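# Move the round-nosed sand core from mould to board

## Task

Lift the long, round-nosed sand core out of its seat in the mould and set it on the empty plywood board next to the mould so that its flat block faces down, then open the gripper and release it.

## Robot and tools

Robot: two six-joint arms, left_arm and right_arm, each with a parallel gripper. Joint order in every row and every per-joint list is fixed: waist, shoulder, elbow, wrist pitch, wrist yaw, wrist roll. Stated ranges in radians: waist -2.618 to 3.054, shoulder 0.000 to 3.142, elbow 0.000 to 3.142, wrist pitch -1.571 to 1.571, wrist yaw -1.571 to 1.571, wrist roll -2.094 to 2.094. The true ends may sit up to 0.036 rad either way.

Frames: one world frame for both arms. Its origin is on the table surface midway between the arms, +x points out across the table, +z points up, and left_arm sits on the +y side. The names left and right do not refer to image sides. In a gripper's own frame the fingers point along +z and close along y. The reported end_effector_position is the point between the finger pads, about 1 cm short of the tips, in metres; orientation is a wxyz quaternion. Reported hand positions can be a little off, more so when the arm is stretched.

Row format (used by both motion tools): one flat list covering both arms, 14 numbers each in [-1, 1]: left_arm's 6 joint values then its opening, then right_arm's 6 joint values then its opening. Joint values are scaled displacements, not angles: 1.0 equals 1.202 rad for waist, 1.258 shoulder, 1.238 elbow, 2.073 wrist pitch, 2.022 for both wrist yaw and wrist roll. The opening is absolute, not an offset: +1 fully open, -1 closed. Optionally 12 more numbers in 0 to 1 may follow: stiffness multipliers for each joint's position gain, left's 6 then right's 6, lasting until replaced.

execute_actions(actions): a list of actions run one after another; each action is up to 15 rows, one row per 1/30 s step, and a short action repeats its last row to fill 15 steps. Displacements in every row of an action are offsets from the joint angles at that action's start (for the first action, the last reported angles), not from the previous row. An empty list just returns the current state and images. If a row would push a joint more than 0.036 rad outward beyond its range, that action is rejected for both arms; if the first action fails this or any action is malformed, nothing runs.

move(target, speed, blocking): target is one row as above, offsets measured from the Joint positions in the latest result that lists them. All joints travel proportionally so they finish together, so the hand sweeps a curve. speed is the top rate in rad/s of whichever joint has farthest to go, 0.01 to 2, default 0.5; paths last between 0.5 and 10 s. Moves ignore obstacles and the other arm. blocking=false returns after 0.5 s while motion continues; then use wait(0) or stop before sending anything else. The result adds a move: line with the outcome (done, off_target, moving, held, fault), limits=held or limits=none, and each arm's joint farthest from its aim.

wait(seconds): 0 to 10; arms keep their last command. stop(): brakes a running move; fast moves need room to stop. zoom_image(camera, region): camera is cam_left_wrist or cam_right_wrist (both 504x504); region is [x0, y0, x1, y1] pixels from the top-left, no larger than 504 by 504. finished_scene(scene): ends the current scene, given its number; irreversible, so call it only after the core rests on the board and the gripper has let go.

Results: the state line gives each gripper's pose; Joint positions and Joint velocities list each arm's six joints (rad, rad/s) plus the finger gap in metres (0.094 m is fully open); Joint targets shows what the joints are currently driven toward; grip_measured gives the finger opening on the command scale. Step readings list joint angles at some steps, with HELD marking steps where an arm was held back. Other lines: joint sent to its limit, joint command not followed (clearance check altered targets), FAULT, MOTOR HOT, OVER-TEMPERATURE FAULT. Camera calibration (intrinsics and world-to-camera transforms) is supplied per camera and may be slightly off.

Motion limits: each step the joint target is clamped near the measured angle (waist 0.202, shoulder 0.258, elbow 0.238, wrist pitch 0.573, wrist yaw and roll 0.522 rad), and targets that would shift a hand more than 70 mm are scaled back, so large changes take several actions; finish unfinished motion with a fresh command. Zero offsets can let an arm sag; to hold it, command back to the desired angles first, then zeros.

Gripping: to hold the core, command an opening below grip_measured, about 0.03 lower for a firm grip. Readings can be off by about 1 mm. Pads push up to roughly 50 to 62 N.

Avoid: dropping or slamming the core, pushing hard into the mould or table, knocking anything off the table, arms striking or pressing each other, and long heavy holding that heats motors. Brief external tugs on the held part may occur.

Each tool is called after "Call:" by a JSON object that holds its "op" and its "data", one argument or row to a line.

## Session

Call:
{"op": "execute_actions", "data": {
  "actions": []
}}

Scene clock: 0.00 s.
left_arm: end_effector_position=(+0.1694, +0.1732, +0.3859) grip_measured=+1.000 end_effector_quat_wxyz=(+0.249, -0.283, +0.750, -0.543) | right_arm: end_effector_position=(+0.3041, +0.0957, +0.2450) grip_measured=+1.000 end_effector_quat_wxyz=(-0.568, +0.739, -0.316, +0.175)
Joint names: [waist, shoulder, elbow, wrist pitch, wrist yaw, wrist roll]
Joint positions: left_arm=[-1.084  0.66   1.197 -0.834 -0.209 -1.565  0.094] | right_arm=[ 0.566  1.476  0.981  0.197 -0.106 -1.499  0.094]
Joint velocities: left_arm=[-0.012  0.002  0.007  0.037  0.007  0.022  0.   ] | right_arm=[-0.007 -0.007 -0.012  0.022 -0.022 -0.081  0.   ]
Joint torques (N m, as the arm reports them, + toward a larger angle): no reading
Motor temperatures (°C, as the motors report them): left_arm=[28 28 28 29 29 27] | right_arm=[27 28 28 32 26 27]
Joint targets: left_arm=[-1.084 0.655 1.200 -0.851 -0.211 -1.561] | right_arm=[0.566 1.472 0.986 0.184 -0.109 -1.492]
Joint stiffness scale: left_arm=[1. 1. 1. 1. 1. 1.] | right_arm=[1. 1. 1. 1. 1. 1.]
camera_calibration (this result's frames):
cam_left_wrist: T_world_to_cam=[[0.189837, -0.253895, 0.948419, -0.344697], [-0.882909, -0.46668, 0.0517932, 0.24417], [0.429458, -0.8472, -0.312759, 0.298514], [0, 0, 0, 1]] pos_world=[0.152817, 0.279334, 0.407634]
cam_right_wrist: T_world_to_cam=[[0.164408, 0.28057, 0.945648, -0.301287], [0.34915, -0.913179, 0.210234, -0.0288561], [0.922531, 0.295609, -0.248095, -0.121342], [0, 0, 0, 1]] pos_world=[0.171551, 0.0940511, 0.260874]

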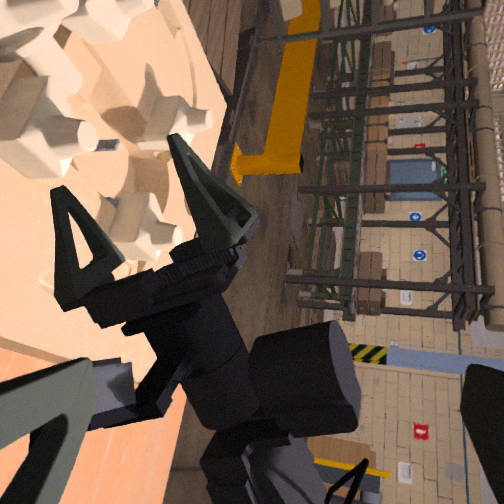

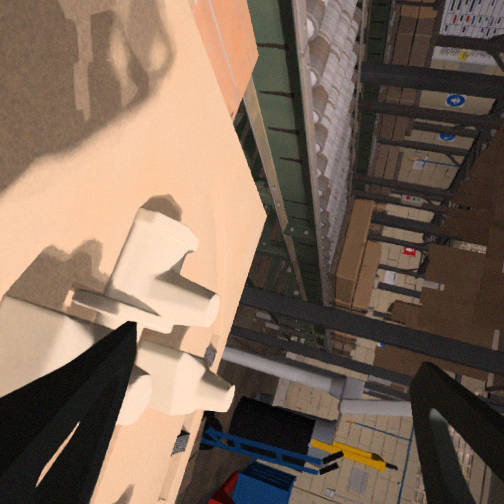

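Call:
{"op": "move", "data": {
  "target": [0.5,0.1,0.1,-0.1,0.103,0.78,0.3,-0.05,-0.4,0.29,-0.45,0.05,0.74,1],
  "speed": 1.2
}}

Call:
{"op": "move", "data": {
  "target": [-0.07,0.84,0.49,-0.03,0,0,0.3,0,0,0,0,0,0,1],
  "speed": 1.2
}}

Scene clock: 3.43 s.
left_arm: end_effector_position=(+0.2289, +0.2513, +0.3626) grip_measured=+0.302 end_effector_quat_wxyz=(+0.508, +0.175, +0.838, -0.102) | right_arm: end_effector_position=(+0.2121, -0.0368, +0.3828) grip_measured=+1.000 end_effector_quat_wxyz=(+0.526, -0.295, +0.774, +0.194)
Joint names: [waist, shoulder, elbow, wrist pitch, wrist yaw, wrist roll]
Joint positions: left_arm=[-0.497  0.77   1.299 -1.012 -0.007  0.004  0.061] | right_arm=[ 0.515  0.989  1.318 -0.709 -0.011 -0.014  0.094]
Joint velocities: left_arm=[-0.007 -0.012  0.002  0.037 -0.037 -0.051 -0.001] | right_arm=[-0.002  0.007  0.002 -0.125 -0.051  0.051  0.   ]
Joint torques (N m, as the arm reports them, + toward a larger angle): left_arm=[1.09 2.79 7.56 1.3  0.08 0.03] | right_arm=[-0.61 -2.59  8.    1.68  0.04  0.09]
Motor temperatures (°C, as the motors report them): left_arm=[28 28 28 30 29 27] | right_arm=[27 28 28 33 26 27]
Joint targets: left_arm=[-0.483 0.786 1.321 -1.041 -0.001 0.012] | right_arm=[0.506 0.973 1.340 -0.736 -0.005 -0.003]
Joint stiffness scale: left_arm=[1. 1. 1. 1. 1. 1.] | right_arm=[1. 1. 1. 1. 1. 1.]
move: off_target (left_arm, right_arm); limits=none; left_arm: farthest joint: the wrist pitch, 0.030 radians from its target (0.207 radians at the start); right_arm: farthest joint: the wrist pitch, 0.026 radians from its target (0.933 radians at the start)
camera_calibration (this result's frames):
cam_left_wrist: T_world_to_cam=[[-0.362594, -0.931947, -0.0000698689, 0.326688], [-0.661186, 0.257302, -0.704719, 0.375962], [0.656779, -0.255481, -0.709486, 0.274958], [0, 0, 0, 1]] pos_world=[0.186449, 0.277967, 0.46005]
cam_right_wrist: T_world_to_cam=[[0.716526, -0.682093, 0.146078, -0.225803], [-0.488206, -0.639937, -0.593411, 0.348673], [0.498242, 0.353878, -0.791533, 0.337091], [0, 0, 0, 1]] pos_world=[0.164065, -0.0501793, 0.50671]

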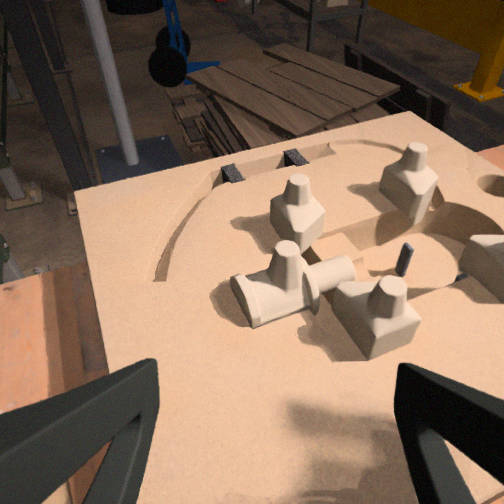

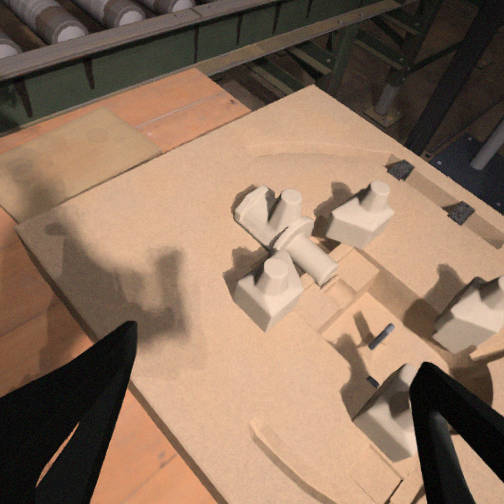

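Scene clock: 5.03 s.
left_arm: end_effector_position=(+0.4282, +0.1278, +0.2360) grip_measured=+0.302 end_effector_quat_wxyz=(+0.273, +0.231, +0.932, -0.064) | right_arm: end_effector_position=(+0.2121, -0.0368, +0.3828) grip_measured=+1.000 end_effector_quat_wxyz=(+0.526, -0.295, +0.774, +0.194)
Joint names: [waist, shoulder, elbow, wrist pitch, wrist yaw, wrist roll]
Joint positions: left_arm=[-0.569  1.837  1.886 -1.051 -0.007  0.004  0.061] | right_arm=[ 0.515  0.989  1.318 -0.709 -0.011 -0.014  0.094]
Joint velocities: left_arm=[-0.002 -0.002 -0.002 -0.022 -0.007  0.022  0.001] | right_arm=[ 0.002  0.012 -0.002  0.022  0.007  0.022  0.   ]
Joint torques (N m, as the arm reports them, + toward a larger angle): left_arm=[ -0.93 -11.6    8.46   0.83   0.04  -0.01] | right_arm=[ 0.03 -1.06  6.47  1.97 -0.02  0.  ]
Motor temperatures (°C, as the motors report them): left_arm=[28 28 29 30 29 27] | right_arm=[27 28 29 33 26 27]
Joint targets: left_arm=[-0.581 1.827 1.906 -1.074 -0.006 0.004] | right_arm=[0.515 0.989 1.318 -0.709 -0.011 -0.014]
Joint stiffness scale: left_arm=[1. 1. 1. 1. 1. 1.] | right_arm=[1. 1. 1. 1. 1. 1.]
move: off_target (left_arm); limits=none; left_arm: farthest joint: the wrist pitch, 0.023 radians from its target (0.063 radians at the start); right_arm: farthest joint: the waist, 0.000 radians from its target (0.000 radians at the start)
camera_calibration (this result's frames):
cam_left_wrist: T_world_to_cam=[[-0.433528, -0.900916, -0.0200941, 0.314971], [-0.867802, 0.423395, -0.26011, 0.412634], [0.242845, -0.095327, -0.96537, 0.239876], [0, 0, 0, 1]] pos_world=[0.436381, 0.131922, 0.345228]
cam_right_wrist: T_world_to_cam=[[0.716526, -0.682093, 0.146078, -0.225803], [-0.488206, -0.639937, -0.593411, 0.348673], [0.498242, 0.353878, -0.791533, 0.337091], [0, 0, 0, 1]] pos_world=[0.164065, -0.0501793, 0.50671]

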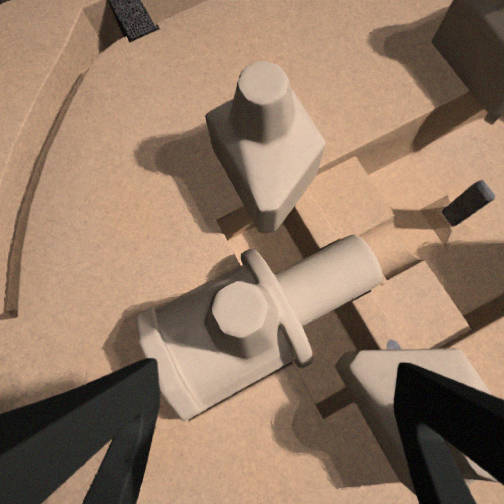

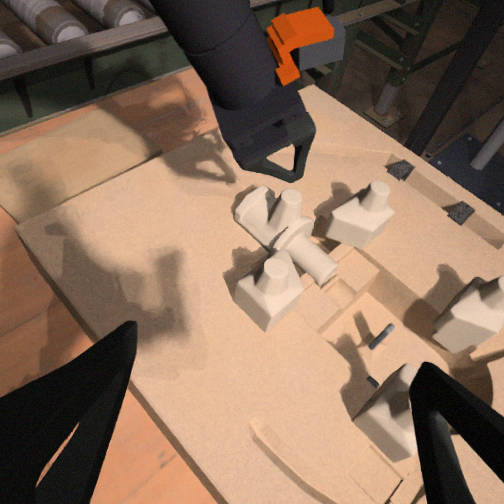

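Call:
{"op": "move", "data": {
  "target": [0.039,0.11,0.035,0.005,0,0,0.3,0,0,0,0,0,0,1]
}}

Call:
{"op": "move", "data": {
  "target": [0,0.085,0.012,0,0,0,0.3,0,0,0,0,0,0,1],
  "speed": 0.2
}}

Scene clock: 7.27 s.
left_arm: end_effector_position=(+0.4522, +0.1362, +0.1819) grip_measured=+0.302 end_effector_quat_wxyz=(+0.223, +0.216, +0.949, -0.047) | right_arm: end_effector_position=(+0.2121, -0.0368, +0.3828) grip_measured=+1.000 end_effector_quat_wxyz=(+0.526, -0.295, +0.774, +0.194)
Joint names: [waist, shoulder, elbow, wrist pitch, wrist yaw, wrist roll]
Joint positions: left_arm=[-0.53   1.976  1.908 -1.042 -0.007  0.004  0.061] | right_arm=[ 0.515  0.989  1.318 -0.709 -0.011 -0.014  0.094]
Joint velocities: left_arm=[-0.012 -0.022  0.007  0.125  0.037 -0.095 -0.   ] | right_arm=[ 0.012 -0.007 -0.002 -0.051 -0.022 -0.037  0.   ]
Joint torques (N m, as the arm reports them, + toward a larger angle): left_arm=[  0.75 -12.31   8.63   0.85   0.04  -0.02] | right_arm=[ 0.04 -1.07  6.47  1.96 -0.02  0.  ]
Motor temperatures (°C, as the motors report them): left_arm=[28 29 29 30 29 27] | right_arm=[27 28 29 34 26 27]
Joint targets: left_arm=[-0.522 1.975 1.929 -1.041 -0.007 0.004] | right_arm=[0.515 0.989 1.318 -0.709 -0.011 -0.014]
Joint stiffness scale: left_arm=[1. 1. 1. 1. 1. 1.] | right_arm=[1. 1. 1. 1. 1. 1.]
move: off_target (left_arm); limits=none; left_arm: farthest joint: the elbow, 0.022 radians from its target (0.043 radians at the start); right_arm: farthest joint: the waist, 0.000 radians from its target (0.000 radians at the start)
camera_calibration (this result's frames):
cam_left_wrist: T_world_to_cam=[[-0.400658, -0.915919, -0.0237755, 0.319703], [-0.903798, 0.399349, -0.153848, 0.416094], [0.150407, -0.0401523, -0.987808, 0.221003], [0, 0, 0, 1]] pos_world=[0.470916, 0.135529, 0.289925]
cam_right_wrist: T_world_to_cam=[[0.716526, -0.682093, 0.146078, -0.225803], [-0.488206, -0.639937, -0.593411, 0.348673], [0.498242, 0.353878, -0.791533, 0.337091], [0, 0, 0, 1]] pos_world=[0.164065, -0.0501793, 0.50671]

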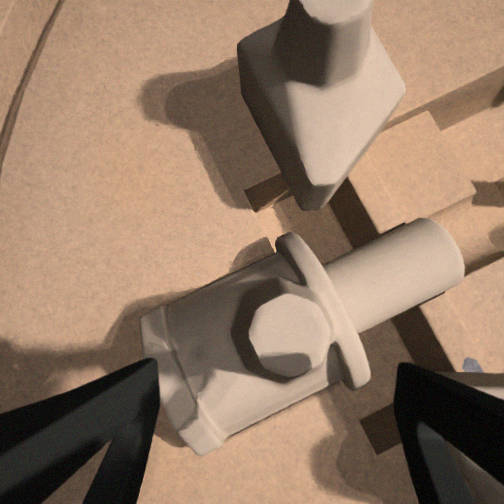

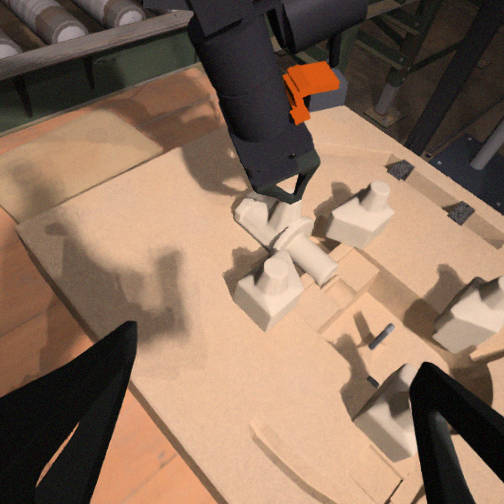

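Scene clock: 8.17 s.
left_arm: end_effector_position=(+0.4557, +0.1345, +0.1369) grip_measured=+0.302 end_effector_quat_wxyz=(+0.177, +0.218, +0.959, -0.036) | right_arm: end_effector_position=(+0.2121, -0.0368, +0.3828) grip_measured=+1.000 end_effector_quat_wxyz=(+0.526, -0.295, +0.774, +0.194)
Joint names: [waist, shoulder, elbow, wrist pitch, wrist yaw, wrist roll]
Joint positions: left_arm=[-0.53   2.072  1.908 -1.042 -0.007  0.004  0.061] | right_arm=[ 0.515  0.989  1.318 -0.709 -0.011 -0.014  0.094]
Joint velocities: left_arm=[ 0.007 -0.002  0.012  0.022  0.022  0.007 -0.   ] | right_arm=[-0.012  0.007  0.002 -0.007  0.051  0.066  0.   ]
Joint torques (N m, as the arm reports them, + toward a larger angle): left_arm=[  0.08 -12.28   8.07   0.69   0.03  -0.03] | right_arm=[ 0.02 -1.05  6.48  1.97 -0.02  0.  ]
Motor temperatures (°C, as the motors report them): left_arm=[28 29 29 30 29 27] | right_arm=[27 28 29 34 26 27]
Joint targets: left_arm=[-0.530 2.082 1.923 -1.043 -0.007 0.004] | right_arm=[0.515 0.989 1.318 -0.709 -0.011 -0.014]
Joint stiffness scale: left_arm=[1. 1. 1. 1. 1. 1.] | right_arm=[1. 1. 1. 1. 1. 1.]
move: done; limits=none; left_arm: farthest joint: the elbow, 0.015 radians from its target (0.015 radians at the start); right_arm: farthest joint: the waist, 0.000 radians from its target (0.000 radians at the start)
camera_calibration (this result's frames):
cam_left_wrist: T_world_to_cam=[[-0.402872, -0.914863, -0.026821, 0.319787], [-0.913051, 0.403762, -0.0575751, 0.403496], [0.0635027, 0.00129352, -0.997981, 0.21131], [0, 0, 0, 1]] pos_world=[0.483827, 0.129372, 0.242692]
cam_right_wrist: T_world_to_cam=[[0.716526, -0.682093, 0.146078, -0.225803], [-0.488206, -0.639937, -0.593411, 0.348673], [0.498242, 0.353878, -0.791533, 0.337091], [0, 0, 0, 1]] pos_world=[0.164065, -0.0501793, 0.50671]

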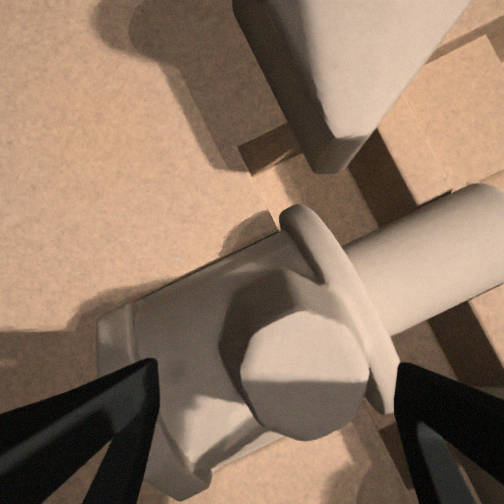

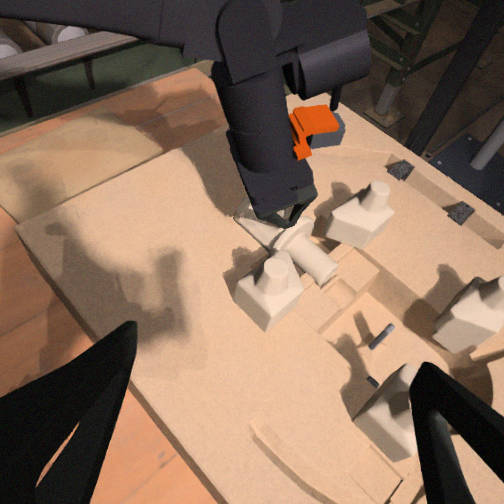

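Advance ~1cm, close, then lift with sag compensation.

Call:
{"op": "move", "data": {
  "target": [-0.018,0.025,0.012,0.025,0,0,0.1,0,0,0,0,0,0,1],
  "speed": 0.1
}}

Call:
{"op": "execute_actions", "data": {
  "actions": [
    [[0,0,0,0,0,0,-0.7,0,0,0,0,0,0,1]],
    [[0,-0.04,0.035,0.015,0,0,-0.7,0,0,0,0,0,0,1]],
    [[0,-0.04,0.08,-0.005,0,0,-0.7,0,0,0,0,0,0,1]],
    [[0,-0.04,0.08,-0.005,0,0,-0.7,0,0,0,0,0,0,1]]
  ]
}}

Scene clock: 11.03 s.
left_arm: end_effector_position=(+0.4630, +0.1251, +0.1343) grip_measured=+0.102 end_effector_quat_wxyz=(+0.192, +0.223, +0.955, -0.041) | right_arm: end_effector_position=(+0.2121, -0.0368, +0.3828) grip_measured=+1.000 end_effector_quat_wxyz=(+0.526, -0.295, +0.774, +0.194)
Joint names: [waist, shoulder, elbow, wrist pitch, wrist yaw, wrist roll]
Joint positions: left_arm=[-0.541  2.087  1.908 -0.998 -0.007  0.004  0.052] | right_arm=[ 0.515  0.989  1.318 -0.709 -0.011 -0.014  0.094]
Joint velocities: left_arm=[-0.002 -0.007 -0.007 -0.037 -0.081 -0.081  0.   ] | right_arm=[-0.012  0.002  0.002 -0.066 -0.066 -0.022  0.   ]
Joint torques (N m, as the arm reports them, + toward a larger angle): left_arm=[ -0.95 -12.02   8.15   0.8    0.03  -0.03] | right_arm=[ 0.04 -1.07  6.49  1.96 -0.02  0.  ]
Motor temperatures (°C, as the motors report them): left_arm=[28 30 30 30 29 27] | right_arm=[27 28 29 35 26 27]
Joint targets: left_arm=[-0.552 2.104 1.923 -0.991 -0.007 0.004] | right_arm=[0.515 0.989 1.318 -0.709 -0.011 -0.014]
Joint stiffness scale: left_arm=[1. 1. 1. 1. 1. 1.] | right_arm=[1. 1. 1. 1. 1. 1.]
move: done; limits=none; left_arm: farthest joint: the shoulder, 0.017 radians from its target (0.031 radians at the start); right_arm: farthest joint: the waist, 0.000 radians from its target (0.000 radians at the start)
camera_calibration (this result's frames):
cam_left_wrist: T_world_to_cam=[[-0.411899, -0.910862, -0.0258876, 0.317646], [-0.906691, 0.412514, -0.0879985, 0.413764], [0.0908335, -0.0127744, -0.995784, 0.197114], [0, 0, 0, 1]] pos_world=[0.48809, 0.121166, 0.240917]
cam_right_wrist: T_world_to_cam=[[0.716526, -0.682093, 0.146078, -0.225803], [-0.488206, -0.639937, -0.593411, 0.348673], [0.498242, 0.353878, -0.791533, 0.337091], [0, 0, 0, 1]] pos_world=[0.164065, -0.0501793, 0.50671]

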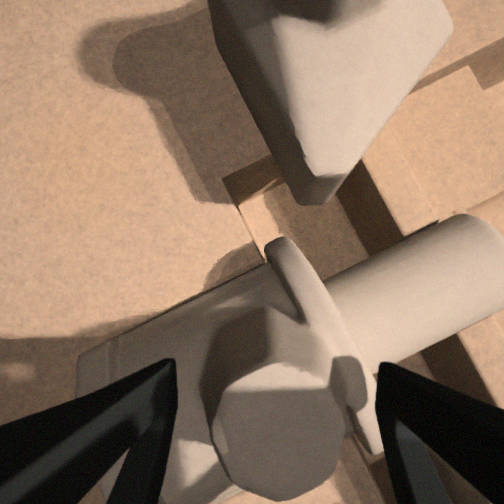

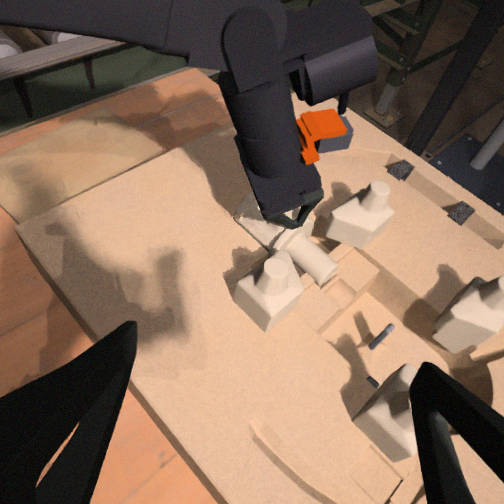

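Scene clock: 13.03 s.
left_arm: end_effector_position=(+0.4610, +0.1263, +0.1599) grip_measured=-0.258 end_effector_quat_wxyz=(+0.192, +0.223, +0.955, -0.040) | right_arm: end_effector_position=(+0.2121, -0.0368, +0.3828) grip_measured=+1.000 end_effector_quat_wxyz=(+0.526, -0.295, +0.774, +0.194)
Joint names: [waist, shoulder, elbow, wrist pitch, wrist yaw, wrist roll]
Joint positions: left_arm=[-0.541  2.09   2.015 -1.102 -0.008  0.004  0.035] | right_arm=[ 0.515  0.989  1.318 -0.709 -0.011 -0.014  0.094]
Joint velocities: left_arm=[ 0.002  0.022 -0.012 -0.037  0.066 -0.066 -0.001] | right_arm=[ 0.002  0.002 -0.002  0.037  0.037 -0.037  0.   ]
Joint torques (N m, as the arm reports them, + toward a larger angle): left_arm=[  0.11 -17.63  10.43   1.15   0.04  -0.04] | right_arm=[ 0.03 -1.06  6.47  1.97 -0.02  0.  ]
Motor temperatures (°C, as the motors report them): left_arm=[28 31 30 30 29 27] | right_arm=[27 28 29 35 26 27]
Joint targets: left_arm=[-0.541 2.037 2.061 -1.059 -0.008 0.004] | right_arm=[0.515 0.989 1.318 -0.709 -0.011 -0.014]
Joint stiffness scale: left_arm=[1. 1. 1. 1. 1. 1.] | right_arm=[1. 1. 1. 1. 1. 1.]
Step readings (joint positions; steps 1 to 15: 1st action; 16 to 30: 2nd action; 31 to 45: 3rd action; 46 to 60: 4th action):
0: left_arm=[-0.541 2.087 1.908 -0.998 -0.007 0.004] | right_arm=[0.515 0.989 1.318 -0.709 -0.011 -0.014]
1: left_arm=[-0.541 2.087 1.908 -0.997 -0.007 0.004] | right_arm=[0.515 0.989 1.318 -0.709 -0.011 -0.014]
2: left_arm=[-0.541 2.087 1.908 -0.998 -0.008 0.004] | right_arm=[0.515 0.989 1.318 -0.709 -0.011 -0.014]
4: left_arm=[-0.541 2.087 1.908 -0.998 -0.008 0.004] | right_arm=[0.515 0.989 1.318 -0.709 -0.011 -0.014]
8: left_arm=[-0.541 2.087 1.908 -0.998 -0.008 0.004] | right_arm=[0.515 0.989 1.318 -0.709 -0.011 -0.014]
15: left_arm=[-0.541 2.087 1.908 -0.998 -0.008 0.004] | right_arm=[0.515 0.989 1.318 -0.709 -0.011 -0.014]
16: left_arm=[-0.541 2.085 1.909 -0.998 -0.008 0.004] | right_arm=[0.515 0.989 1.318 -0.709 -0.011 -0.014]
17: left_arm=[-0.541 2.085 1.909 -0.998 -0.008 0.004] | right_arm=[0.515 0.989 1.318 -0.709 -0.011 -0.014]
19: left_arm=[-0.541 2.085 1.909 -0.998 -0.008 0.004] | right_arm=[0.515 0.989 1.318 -0.709 -0.011 -0.014]
23: left_arm=[-0.541 2.085 1.909 -0.998 -0.008 0.004] | right_arm=[0.515 0.989 1.318 -0.709 -0.011 -0.014]
30: left_arm=[-0.541 2.085 1.909 -0.998 -0.008 0.004] | right_arm=[0.515 0.989 1.318 -0.709 -0.011 -0.014]
31: left_arm=[-0.541 2.086 1.919 -1.007 -0.008 0.004] | right_arm=[0.515 0.989 1.318 -0.709 -0.011 -0.014]
32: left_arm=[-0.541 2.087 1.929 -1.018 -0.008 0.004] | right_arm=[0.515 0.989 1.318 -0.709 -0.011 -0.014]
34: left_arm=[-0.541 2.087 1.947 -1.033 -0.008 0.004] | right_arm=[0.515 0.989 1.318 -0.709 -0.011 -0.014]
38: left_arm=[-0.541 2.087 1.962 -1.039 -0.008 0.004] | right_arm=[0.515 0.989 1.318 -0.709 -0.011 -0.014]
45: left_arm=[-0.541 2.087 1.962 -1.049 -0.008 0.004] | right_arm=[0.515 0.989 1.318 -0.709 -0.011 -0.014]
46: left_arm=[-0.541 2.088 1.970 -1.059 -0.008 0.004] | right_arm=[0.515 0.989 1.318 -0.709 -0.011 -0.014]
47: left_arm=[-0.541 2.090 1.980 -1.071 -0.008 0.004] | right_arm=[0.515 0.989 1.318 -0.709 -0.011 -0.014]
49: left_arm=[-0.541 2.090 1.999 -1.084 -0.008 0.004] | right_arm=[0.515 0.989 1.318 -0.709 -0.011 -0.014]
53: left_arm=[-0.541 2.090 2.015 -1.089 -0.008 0.004] | right_arm=[0.515 0.989 1.318 -0.709 -0.011 -0.014]
60: Joint positions above
camera_calibration (this result's frames):
cam_left_wrist: T_world_to_cam=[[-0.411486, -0.911018, -0.0269434, 0.318581], [-0.906831, 0.412199, -0.0880289, 0.413886], [0.0913019, -0.0117895, -0.995753, 0.222448], [0, 0, 0, 1]] pos_world=[0.486106, 0.122252, 0.266521]
cam_right_wrist: T_world_to_cam=[[0.716526, -0.682093, 0.146078, -0.225803], [-0.488206, -0.639937, -0.593411, 0.348673], [0.498242, 0.353878, -0.791533, 0.337091], [0, 0, 0, 1]] pos_world=[0.164065, -0.0501793, 0.50671]

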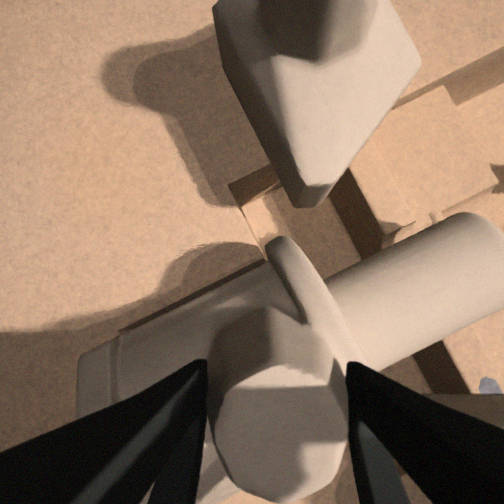

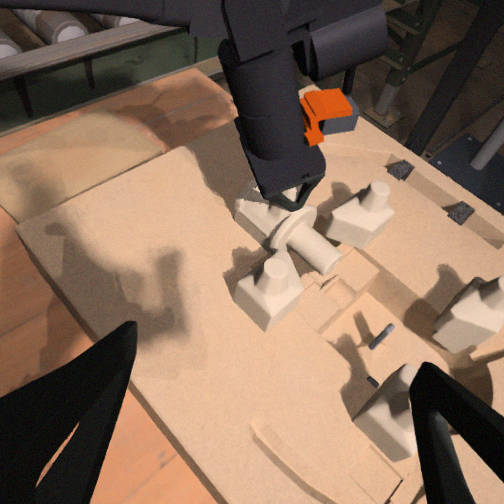

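Call:
{"op": "execute_actions", "data": {
  "actions": [
    [[0,-0.04,0.08,-0.005,0,0,-0.7,0,0,0,0,0,0,1]],
    [[0,-0.04,0.08,-0.005,0,0,-0.7,0,0,0,0,0,0,1]],
    [[0,-0.04,0.08,-0.005,0,0,-0.7,0,0,0,0,0,0,1]],
    [[0.04,-0.075,0.037,0,0,0,-0.7,0,0,0,0,0,0,1]]
  ]
}}

Scene clock: 16.27 s.
left_arm: end_effector_position=(+0.4514, +0.1553, +0.2115) grip_measured=-0.258 end_effector_quat_wxyz=(+0.192, +0.201, +0.960, -0.035) | right_arm: end_effector_position=(+0.2121, -0.0368, +0.3828) grip_measured=+1.000 end_effector_quat_wxyz=(+0.526, -0.295, +0.774, +0.194)
Joint names: [waist, shoulder, elbow, wrist pitch, wrist yaw, wrist roll]
Joint positions: left_arm=[-0.496  2.055  2.175 -1.297 -0.009  0.004  0.035] | right_arm=[ 0.515  0.989  1.318 -0.709 -0.011 -0.014  0.094]
Joint velocities: left_arm=[ 0.002 -0.007 -0.012 -0.037 -0.051  0.066 -0.   ] | right_arm=[-0.002  0.017 -0.002  0.007  0.037 -0.007  0.   ]
Joint torques (N m, as the arm reports them, + toward a larger angle): left_arm=[  0.35 -17.03   9.99   1.14   0.07  -0.01] | right_arm=[ 0.04 -1.05  6.48  1.96 -0.03  0.  ]
Motor temperatures (°C, as the motors report them): left_arm=[28 32 31 30 29 27] | right_arm=[27 28 29 36 26 27]
Joint targets: left_arm=[-0.493 2.001 2.221 -1.257 -0.008 0.004] | right_arm=[0.515 0.989 1.318 -0.709 -0.011 -0.014]
Joint stiffness scale: left_arm=[1. 1. 1. 1. 1. 1.] | right_arm=[1. 1. 1. 1. 1. 1.]
Step readings (joint positions; steps 1 to 15: 1st action; 16 to 30: 2nd action; 31 to 45: 3rd action; 46 to 60: 4th action):
0: left_arm=[-0.541 2.090 2.015 -1.102 -0.008 0.004] | right_arm=[0.515 0.989 1.318 -0.709 -0.011 -0.014]
1: left_arm=[-0.541 2.090 2.023 -1.112 -0.008 0.004] | right_arm=[0.515 0.989 1.318 -0.709 -0.011 -0.014]
2: left_arm=[-0.541 2.092 2.033 -1.123 -0.008 0.004] | right_arm=[0.515 0.989 1.318 -0.709 -0.011 -0.014]
4: left_arm=[-0.541 2.092 2.052 -1.136 -0.008 0.004] | right_arm=[0.515 0.989 1.318 -0.709 -0.011 -0.014]
8: left_arm=[-0.541 2.092 2.068 -1.141 -0.008 0.004] | right_arm=[0.515 0.989 1.318 -0.709 -0.011 -0.014]
15: left_arm=[-0.541 2.092 2.068 -1.151 -0.008 0.004] | right_arm=[0.515 0.989 1.318 -0.709 -0.011 -0.014]
16: left_arm=[-0.541 2.093 2.076 -1.160 -0.008 0.004] | right_arm=[0.515 0.989 1.318 -0.709 -0.011 -0.014]
17: left_arm=[-0.541 2.094 2.087 -1.171 -0.008 0.004] | right_arm=[0.515 0.989 1.318 -0.709 -0.011 -0.014]
19: left_arm=[-0.541 2.094 2.106 -1.185 -0.008 0.004] | right_arm=[0.515 0.989 1.318 -0.709 -0.011 -0.014]
23: left_arm=[-0.541 2.094 2.121 -1.192 -0.008 0.004] | right_arm=[0.515 0.989 1.318 -0.709 -0.011 -0.014]
30: left_arm=[-0.541 2.094 2.121 -1.203 -0.008 0.004] | right_arm=[0.515 0.989 1.318 -0.709 -0.011 -0.014]
31: left_arm=[-0.541 2.095 2.130 -1.213 -0.008 0.004] | right_arm=[0.515 0.989 1.318 -0.709 -0.011 -0.014]
32: left_arm=[-0.541 2.096 2.140 -1.224 -0.008 0.004] | right_arm=[0.515 0.989 1.318 -0.709 -0.011 -0.014]
34: left_arm=[-0.541 2.096 2.160 -1.238 -0.008 0.004] | right_arm=[0.515 0.989 1.318 -0.709 -0.011 -0.014]
38: left_arm=[-0.541 2.096 2.175 -1.246 -0.008 0.004] | right_arm=[0.515 0.989 1.318 -0.709 -0.011 -0.014]
45: left_arm=[-0.541 2.096 2.175 -1.257 -0.008 0.004] | right_arm=[0.515 0.989 1.318 -0.709 -0.011 -0.014]
46: left_arm=[-0.538 2.094 2.175 -1.260 -0.006 0.004] | right_arm=[0.515 0.989 1.318 -0.709 -0.011 -0.014]
47: left_arm=[-0.533 2.091 2.175 -1.265 -0.001 0.004] | right_arm=[0.515 0.989 1.318 -0.709 -0.011 -0.014]
49: left_arm=[-0.521 2.081 2.175 -1.275 0.001 0.004] | right_arm=[0.515 0.989 1.318 -0.709 -0.011 -0.014]
53: left_arm=[-0.498 2.060 2.175 -1.293 -0.007 0.004] | right_arm=[0.515 0.989 1.318 -0.709 -0.011 -0.014]
60: Joint positions above
camera_calibration (this result's frames):
cam_left_wrist: T_world_to_cam=[[-0.36918, -0.928925, -0.0283755, 0.326401], [-0.924832, 0.370221, -0.0873103, 0.412204], [0.0916099, -0.00599067, -0.995777, 0.274026], [0, 0, 0, 1]] pos_world=[0.476617, 0.152237, 0.31812]
cam_right_wrist: T_world_to_cam=[[0.716526, -0.682093, 0.146078, -0.225803], [-0.488206, -0.639937, -0.593411, 0.348673], [0.498242, 0.353878, -0.791533, 0.337091], [0, 0, 0, 1]] pos_world=[0.164065, -0.0501793, 0.50671]

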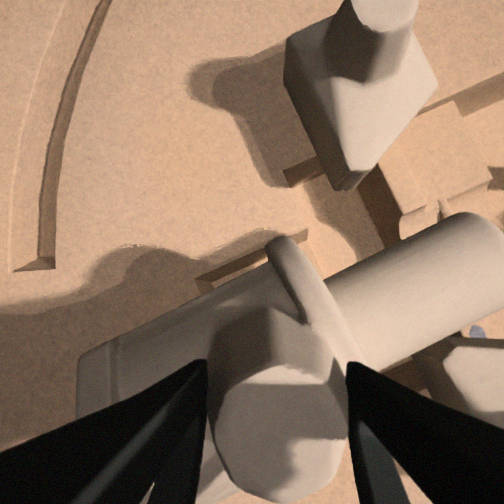

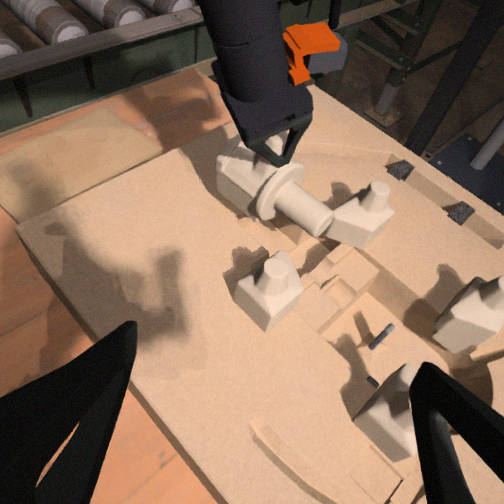

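Call:
{"op": "execute_actions", "data": {
  "actions": [
    [[0.05,-0.085,0.03,0,0,0,-0.7,0,0,0,0,0,0,1]],
    [[0.09,-0.1,-0.04,0.02,0,0,-0.7,0,0,0,0,0,0,1]],
    [[0.09,-0.1,-0.04,0.02,0,0,-0.7,0,0,0,0,0,0,1]],
    [[0.09,-0.1,-0.04,0.02,0,0,-0.7,0,0,0,0,0,0,1]],
    [[0.09,-0.1,-0.04,0.02,0,0,-0.7,0.1,0,0,0,0,0,1]]
  ]
}}

Call:
{"op": "move", "data": {
  "target": [0.38,-0.24,-0.22,0.04,0,0,-0.7,0,0,0,0,0,0,1],
  "speed": 0.3
}}

Scene clock: 20.80 s.
left_arm: end_effector_position=(+0.3855, +0.3933, +0.2680) grip_measured=-0.257 end_effector_quat_wxyz=(+0.201, -0.060, +0.977, +0.027) | right_arm: end_effector_position=(+0.1868, -0.0109, +0.3828) grip_measured=+1.000 end_effector_quat_wxyz=(+0.514, -0.338, +0.756, +0.224)
Joint names: [waist, shoulder, elbow, wrist pitch, wrist yaw, wrist roll]
Joint positions: left_arm=[ 0.036  1.688  1.923 -1.398 -0.029  0.004  0.035] | right_arm=[ 0.629  0.989  1.318 -0.709 -0.011 -0.014  0.094]
Joint velocities: left_arm=[-0.007 -0.012  0.007  0.022  0.037  0.007  0.   ] | right_arm=[ 0.002 -0.002  0.002 -0.007 -0.007 -0.007  0.   ]
Joint torques (N m, as the arm reports them, + toward a larger angle): left_arm=[ -0.57 -12.12   7.15   1.3    0.03  -0.04] | right_arm=[ 0.51 -1.06  6.52  1.97 -0.02  0.  ]
Motor temperatures (°C, as the motors report them): left_arm=[28 34 31 31 29 27] | right_arm=[27 28 29 37 26 27]
Joint targets: left_arm=[0.029 1.643 1.937 -1.341 -0.026 0.004] | right_arm=[0.635 0.989 1.318 -0.709 -0.011 -0.014]
Joint stiffness scale: left_arm=[1. 1. 1. 1. 1. 1.] | right_arm=[1. 1. 1. 1. 1. 1.]
Step readings (joint positions; steps 1 to 15: 1st action; 16 to 30: 2nd action; 31 to 45: 3rd action; 46 to 60: 4th action; 61 to 75: 5th action):
0: left_arm=[-0.496 2.055 2.175 -1.298 -0.009 0.004] | right_arm=[0.515 0.989 1.318 -0.709 -0.011 -0.014]
1: left_arm=[-0.492 2.052 2.175 -1.301 -0.007 0.004] | right_arm=[0.515 0.989 1.318 -0.709 -0.011 -0.014]
2: left_arm=[-0.485 2.048 2.175 -1.307 0.000 0.004] | right_arm=[0.515 0.989 1.318 -0.709 -0.011 -0.014]
4: left_arm=[-0.467 2.034 2.175 -1.316 0.002 0.004] | right_arm=[0.515 0.989 1.318 -0.709 -0.011 -0.014]
8: left_arm=[-0.438 2.004 2.175 -1.334 -0.010 0.004] | right_arm=[0.515 0.989 1.318 -0.709 -0.011 -0.014]
15: left_arm=[-0.435 1.996 2.175 -1.340 -0.012 0.004] | right_arm=[0.515 0.989 1.318 -0.709 -0.011 -0.014]
16: left_arm=[-0.426 1.985 2.159 -1.332 -0.006 0.004] | right_arm=[0.515 0.989 1.318 -0.709 -0.011 -0.014]
17: left_arm=[-0.413 1.971 2.137 -1.329 0.009 0.004] | right_arm=[0.515 0.989 1.318 -0.709 -0.011 -0.014]
19: left_arm=[-0.374 1.949 2.114 -1.334 0.013 0.004] | right_arm=[0.515 0.989 1.318 -0.709 -0.011 -0.014]
23: left_arm=[-0.318 1.927 2.112 -1.354 -0.020 0.004] | right_arm=[0.515 0.989 1.318 -0.709 -0.011 -0.014]
30: left_arm=[-0.315 1.922 2.112 -1.355 -0.017 0.004] | right_arm=[0.515 0.989 1.318 -0.709 -0.011 -0.014]
31: left_arm=[-0.307 1.911 2.096 -1.346 -0.010 0.004] | right_arm=[0.515 0.989 1.318 -0.709 -0.011 -0.014]
32: left_arm=[-0.292 1.897 2.074 -1.343 0.005 0.004] | right_arm=[0.515 0.989 1.318 -0.709 -0.011 -0.014]
34: left_arm=[-0.251 1.874 2.051 -1.346 0.008 0.004] | right_arm=[0.515 0.989 1.318 -0.709 -0.011 -0.014]
38: left_arm=[-0.198 1.852 2.049 -1.367 -0.026 0.004] | right_arm=[0.515 0.989 1.318 -0.709 -0.011 -0.014]
45: left_arm=[-0.197 1.846 2.049 -1.368 -0.022 0.004] | right_arm=[0.515 0.989 1.318 -0.709 -0.011 -0.014]
46: left_arm=[-0.187 1.836 2.034 -1.360 -0.015 0.004] | right_arm=[0.515 0.989 1.318 -0.709 -0.011 -0.014]
47: left_arm=[-0.171 1.821 2.011 -1.356 0.001 0.004] | right_arm=[0.515 0.989 1.318 -0.709 -0.011 -0.014]
49: left_arm=[-0.129 1.797 1.988 -1.360 0.003 0.004] | right_arm=[0.515 0.989 1.318 -0.709 -0.011 -0.014]
53: left_arm=[-0.080 1.774 1.986 -1.381 -0.032 0.004] | right_arm=[0.515 0.989 1.318 -0.709 -0.011 -0.014]
60: left_arm=[-0.080 1.768 1.986 -1.383 -0.026 0.004] | right_arm=[0.515 0.989 1.318 -0.709 -0.011 -0.014]
61: left_arm=[-0.070 1.758 1.971 -1.374 -0.018 0.004] | right_arm=[0.534 0.989 1.318 -0.709 0.000 -0.014]
62: left_arm=[-0.052 1.742 1.949 -1.370 -0.002 0.004] | right_arm=[0.571 0.989 1.318 -0.709 0.001 -0.014]
64: left_arm=[-0.009 1.718 1.925 -1.374 -0.002 0.004] | right_arm=[0.619 0.989 1.318 -0.709 -0.009 -0.014]
68: left_arm=[0.035 1.693 1.923 -1.396 -0.037 0.004] | right_arm=[0.629 0.989 1.318 -0.709 -0.011 -0.014]
75: Joint positions above
camera_calibration (this result's frames):
cam_left_wrist: T_world_to_cam=[[0.160503, -0.985957, -0.0461245, 0.34772], [-0.982646, -0.155213, -0.101566, 0.500895], [0.0929809, 0.0616258, -0.993759, 0.310085], [0, 0, 0, 1]] pos_world=[0.407561, 0.401473, 0.375062]
cam_right_wrist: T_world_to_cam=[[0.789455, -0.596292, 0.14559, -0.202502], [-0.412533, -0.691075, -0.593491, 0.338262], [0.454508, 0.408474, -0.791563, 0.349287], [0, 0, 0, 1]] pos_world=[0.140657, -0.0296609, 0.506721]

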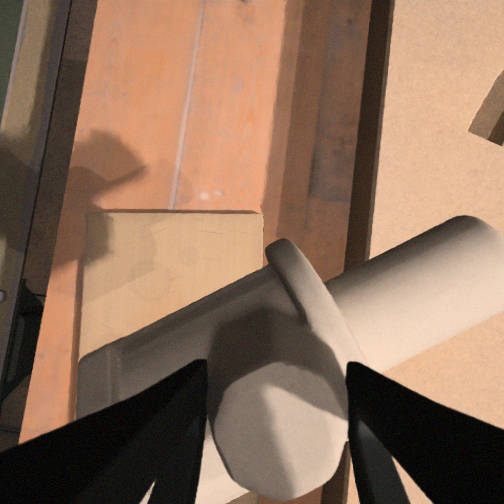

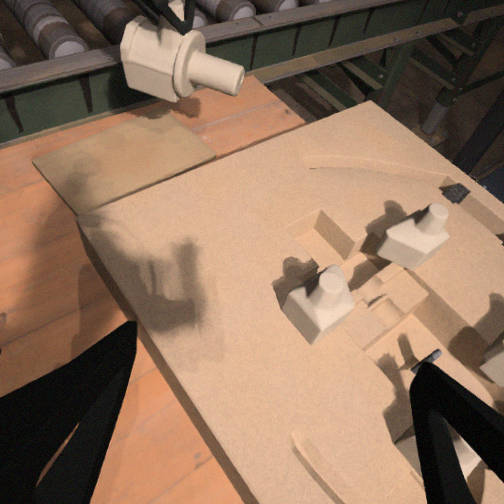

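Scene clock: 22.87 s.
left_arm: end_effector_position=(+0.2700, +0.5119, +0.2591) grip_measured=-0.257 end_effector_quat_wxyz=(+0.182, -0.276, +0.941, +0.068) | right_arm: end_effector_position=(+0.1868, -0.0109, +0.3828) grip_measured=+1.000 end_effector_quat_wxyz=(+0.514, -0.338, +0.756, +0.224)
Joint names: [waist, shoulder, elbow, wrist pitch, wrist yaw, wrist roll]
Joint positions: left_arm=[ 0.483  1.434  1.639 -1.386 -0.029  0.004  0.035] | right_arm=[ 0.629  0.989  1.318 -0.709 -0.011 -0.014  0.094]
Joint velocities: left_arm=[-0.007 -0.002  0.007  0.11   0.037 -0.007 -0.   ] | right_arm=[-0.007  0.012 -0.002  0.125 -0.051  0.051  0.   ]
Joint torques (N m, as the arm reports them, + toward a larger angle): left_arm=[ 0.77 -9.4   7.12  1.41  0.03 -0.02] | right_arm=[ 0.03 -1.06  6.48  1.96 -0.02  0.  ]
Motor temperatures (°C, as the motors report them): left_arm=[28 33 31 31 29 27] | right_arm=[27 28 29 37 26 27]
Joint targets: left_arm=[0.492 1.386 1.651 -1.315 -0.029 0.004] | right_arm=[0.629 0.989 1.318 -0.709 -0.011 -0.014]
Joint stiffness scale: left_arm=[1. 1. 1. 1. 1. 1.] | right_arm=[1. 1. 1. 1. 1. 1.]
move: off_target (left_arm); limits=none; left_arm: farthest joint: the wrist pitch, 0.071 radians from its target (0.083 radians at the start); right_arm: farthest joint: the waist, 0.000 radians from its target (0.000 radians at the start)
camera_calibration (this result's frames):
cam_left_wrist: T_world_to_cam=[[0.570544, -0.819953, -0.0464409, 0.287183], [-0.820125, -0.565858, -0.0848527, 0.566913], [0.0432963, 0.0864995, -0.995311, 0.305745], [0, 0, 0, 1]] pos_world=[0.287852, 0.529822, 0.365753]
cam_right_wrist: T_world_to_cam=[[0.789455, -0.596292, 0.14559, -0.202502], [-0.412533, -0.691075, -0.593491, 0.338262], [0.454508, 0.408474, -0.791563, 0.349287], [0, 0, 0, 1]] pos_world=[0.140657, -0.0296609, 0.506721]

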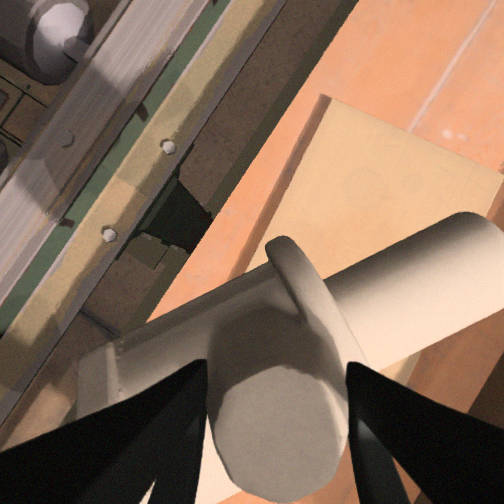

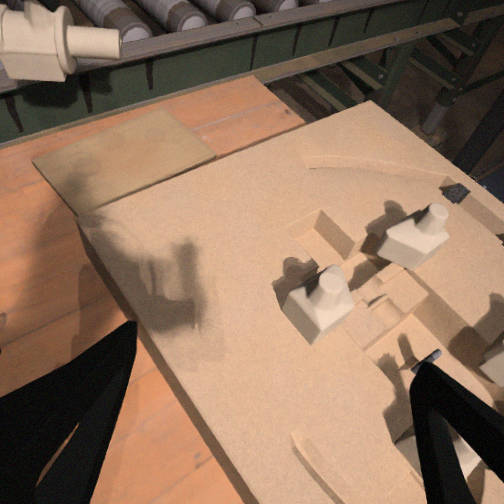

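Call:
{"op": "move", "data": {
  "target": [-0.14,0.045,-0.375,0.31,0.014,0,-0.7,0,0,0,0,0,0,1],
  "speed": 0.35
}}

Scene clock: 26.53 s.
left_arm: end_effector_position=(+0.3370, +0.4843, +0.1261) grip_measured=-0.257 end_effector_quat_wxyz=(+0.197, -0.199, +0.959, +0.043) | right_arm: end_effector_position=(+0.1868, -0.0109, +0.3828) grip_measured=+1.000 end_effector_quat_wxyz=(+0.514, -0.338, +0.756, +0.224)
Joint names: [waist, shoulder, elbow, wrist pitch, wrist yaw, wrist roll]
Joint positions: left_arm=[ 0.327  1.506  1.157 -0.816 -0.003  0.004  0.035] | right_arm=[ 0.629  0.989  1.318 -0.709 -0.011 -0.014  0.094]
Joint velocities: left_arm=[-0.012  0.007 -0.007  0.051 -0.007  0.037  0.   ] | right_arm=[ 0.007  0.022  0.007 -0.051  0.066  0.037  0.   ]
Joint torques (N m, as the arm reports them, + toward a larger angle): left_arm=[-0.86 -8.55  8.47  1.45  0.09 -0.03] | right_arm=[ 0.03 -1.05  6.48  1.97 -0.02  0.  ]
Motor temperatures (°C, as the motors report them): left_arm=[28 33 31 31 29 27] | right_arm=[27 28 30 37 26 27]
Joint targets: left_arm=[0.315 1.490 1.175 -0.743 -0.000 0.004] | right_arm=[0.629 0.989 1.318 -0.709 -0.011 -0.014]
Joint stiffness scale: left_arm=[1. 1. 1. 1. 1. 1.] | right_arm=[1. 1. 1. 1. 1. 1.]
move: off_target (left_arm); limits=none; left_arm: farthest joint: the wrist pitch, 0.073 radians from its target (0.642 radians at the start); right_arm: farthest joint: the waist, 0.000 radians from its target (0.000 radians at the start)
camera_calibration (this result's frames):
cam_left_wrist: T_world_to_cam=[[0.427729, -0.90363, -0.0223903, 0.30577], [-0.900369, -0.423734, -0.0989196, 0.554881], [0.0798992, 0.0624703, -0.994843, 0.172121], [0, 0, 0, 1]] pos_world=[0.355059, 0.500673, 0.232969]
cam_right_wrist: T_world_to_cam=[[0.789455, -0.596292, 0.14559, -0.202502], [-0.412533, -0.691075, -0.593491, 0.338262], [0.454508, 0.408474, -0.791563, 0.349287], [0, 0, 0, 1]] pos_world=[0.140657, -0.0296609, 0.506721]

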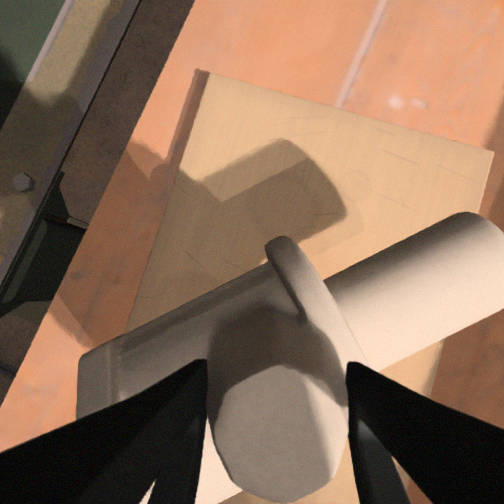

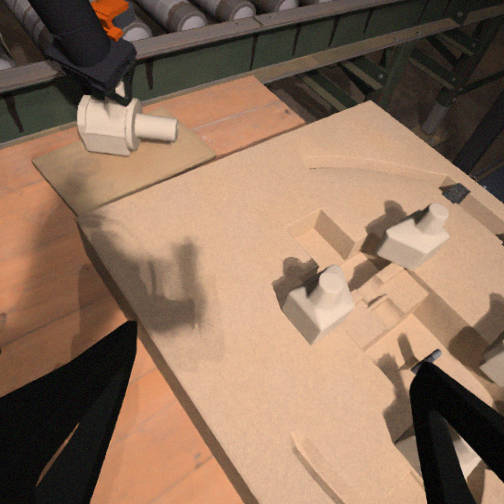

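Call:
{"op": "execute_actions", "data": {
  "actions": [
    [[0,0,-0.01,0.053,0,0,-0.7,0,0,0,0,0,0,1]],
    [[0,0,-0.01,0.053,0,0,-0.7,0,0,0,0,0,0,1]],
    [[0,0,-0.01,0.04,0,0,-0.7,0,0,0,0,0,0,1]],
    [[0,0,0,0,0,0,0.4,0,0,0,0,0,0,1]],
    [[0,0,0.15,-0.08,0,0,0.4,0,0,0,0,0,0,1]]
  ]
}}

Scene clock: 30.03 s.
left_arm: end_effector_position=(+0.3543, +0.4918, +0.1504) grip_measured=+0.398 end_effector_quat_wxyz=(+0.214, -0.198, +0.955, +0.047) | right_arm: end_effector_position=(+0.1868, -0.0109, +0.3828) grip_measured=+1.000 end_effector_quat_wxyz=(+0.514, -0.338, +0.756, +0.224)
Joint names: [waist, shoulder, elbow, wrist pitch, wrist yaw, wrist roll]
Joint positions: left_arm=[ 0.327  1.542  1.273 -0.861 -0.003  0.004  0.066] | right_arm=[ 0.629  0.989  1.318 -0.709 -0.011 -0.014  0.094]
Joint velocities: left_arm=[ 0.017 -0.002  0.017 -0.051  0.051 -0.022  0.001] | right_arm=[-0.002 -0.002  0.002  0.022  0.037 -0.007  0.   ]
Joint torques (N m, as the arm reports them, + toward a larger angle): left_arm=[ 0.02 -7.91  7.39  0.57  0.02 -0.01] | right_arm=[ 0.06 -1.05  6.47  1.97 -0.02  0.01]
Motor temperatures (°C, as the motors report them): left_arm=[28 32 31 31 29 27] | right_arm=[27 28 30 38 26 27]
Joint targets: left_arm=[0.327 1.538 1.275 -0.891 -0.003 0.004] | right_arm=[0.629 0.989 1.318 -0.709 -0.011 -0.014]
Joint stiffness scale: left_arm=[1. 1. 1. 1. 1. 1.] | right_arm=[1. 1. 1. 1. 1. 1.]
Step readings (joint positions; steps 1 to 15: 1st action; 16 to 30: 2nd action; 31 to 45: 3rd action; 46 to 60: 4th action; 61 to 75: 5th action):
0: left_arm=[0.327 1.506 1.157 -0.816 -0.003 0.004] | right_arm=[0.629 0.989 1.318 -0.709 -0.011 -0.014]
1: left_arm=[0.327 1.506 1.152 -0.809 -0.003 0.004] | right_arm=[0.629 0.989 1.318 -0.709 -0.011 -0.014]
2: left_arm=[0.327 1.506 1.147 -0.801 -0.003 0.004] | right_arm=[0.629 0.989 1.318 -0.709 -0.011 -0.014]
4: left_arm=[0.327 1.512 1.136 -0.790 -0.003 0.004] | right_arm=[0.629 0.989 1.318 -0.709 -0.011 -0.014]
8: left_arm=[0.327 1.523 1.126 -0.783 -0.003 0.004] | right_arm=[0.629 0.989 1.318 -0.709 -0.011 -0.014]
15: left_arm=[0.327 1.523 1.125 -0.778 -0.003 0.004] | right_arm=[0.629 0.989 1.318 -0.709 -0.011 -0.014]
16: left_arm=[0.327 1.523 1.121 -0.771 -0.003 0.004] | right_arm=[0.629 0.989 1.318 -0.709 -0.011 -0.014]
17: left_arm=[0.327 1.523 1.115 -0.761 -0.003 0.004] | right_arm=[0.629 0.989 1.318 -0.709 -0.011 -0.014]
19: left_arm=[0.327 1.528 1.105 -0.751 -0.003 0.004] | right_arm=[0.629 0.989 1.318 -0.709 -0.011 -0.014]
23: left_arm=[0.327 1.538 1.097 -0.744 -0.003 0.004] | right_arm=[0.629 0.989 1.318 -0.709 -0.011 -0.014]
30: left_arm=[0.327 1.538 1.097 -0.739 -0.003 0.004] | right_arm=[0.629 0.989 1.318 -0.709 -0.011 -0.014]
31: left_arm=[0.327 1.538 1.093 -0.734 -0.003 0.004] | right_arm=[0.629 0.989 1.318 -0.709 -0.011 -0.014]
32: left_arm=[0.327 1.538 1.090 -0.728 -0.003 0.004] | right_arm=[0.629 0.989 1.318 -0.709 -0.011 -0.014]
34: left_arm=[0.327 1.538 1.089 -0.724 -0.003 0.004] | right_arm=[0.629 0.989 1.318 -0.709 -0.011 -0.014]
38: left_arm=[0.327 1.538 1.089 -0.724 -0.003 0.004] | right_arm=[0.629 0.989 1.318 -0.709 -0.011 -0.014]
45: left_arm=[0.327 1.538 1.089 -0.724 -0.003 0.004] | right_arm=[0.629 0.989 1.318 -0.709 -0.011 -0.014]
46: left_arm=[0.327 1.538 1.089 -0.726 -0.003 0.004] | right_arm=[0.629 0.989 1.318 -0.709 -0.011 -0.014]
47: left_arm=[0.327 1.538 1.089 -0.725 -0.003 0.004] | right_arm=[0.629 0.989 1.318 -0.709 -0.011 -0.014]
49: left_arm=[0.327 1.538 1.089 -0.725 -0.003 0.004] | right_arm=[0.629 0.989 1.318 -0.709 -0.011 -0.014]
53: left_arm=[0.327 1.538 1.089 -0.725 -0.003 0.004] | right_arm=[0.629 0.989 1.318 -0.709 -0.011 -0.014]
60: left_arm=[0.327 1.538 1.089 -0.725 -0.003 0.004] | right_arm=[0.629 0.989 1.318 -0.709 -0.011 -0.014]
61: left_arm=[0.327 1.543 1.117 -0.763 -0.003 0.004] | right_arm=[0.629 0.989 1.318 -0.709 -0.011 -0.014]
62: left_arm=[0.327 1.551 1.157 -0.803 -0.003 0.004] | right_arm=[0.629 0.989 1.318 -0.709 -0.011 -0.014]
64: left_arm=[0.327 1.550 1.228 -0.824 -0.003 0.004] | right_arm=[0.629 0.989 1.318 -0.709 -0.011 -0.014]
68: left_arm=[0.327 1.542 1.273 -0.827 -0.003 0.004] | right_arm=[0.629 0.989 1.318 -0.709 -0.011 -0.014]
75: Joint positions above
camera_calibration (this result's frames):
cam_left_wrist: T_world_to_cam=[[0.428134, -0.90346, -0.0214662, 0.305384], [-0.896688, -0.421728, -0.134521, 0.579147], [0.112481, 0.0768413, -0.990678, 0.175242], [0, 0, 0, 1]] pos_world=[0.368858, 0.506679, 0.258071]
cam_right_wrist: T_world_to_cam=[[0.789455, -0.596292, 0.14559, -0.202502], [-0.412533, -0.691075, -0.593491, 0.338262], [0.454508, 0.408474, -0.791563, 0.349287], [0, 0, 0, 1]] pos_world=[0.140657, -0.0296609, 0.506721]

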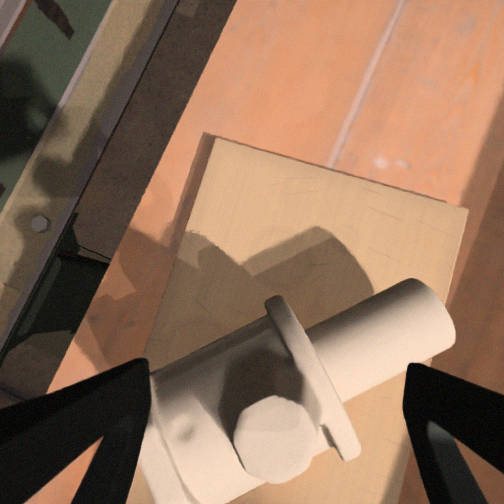

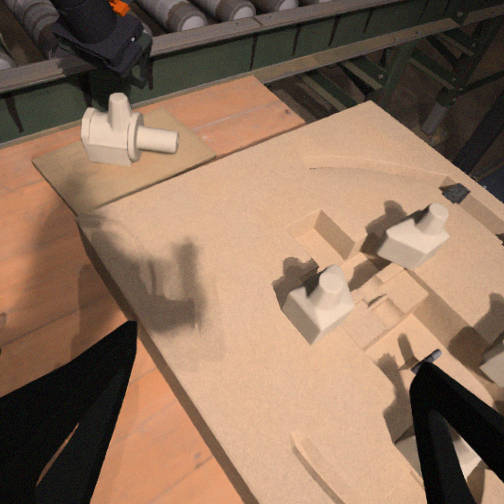

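Call:
{"op": "finished_scene", "data": {
  "scene": 2
}}

The scene is finished: the task was done.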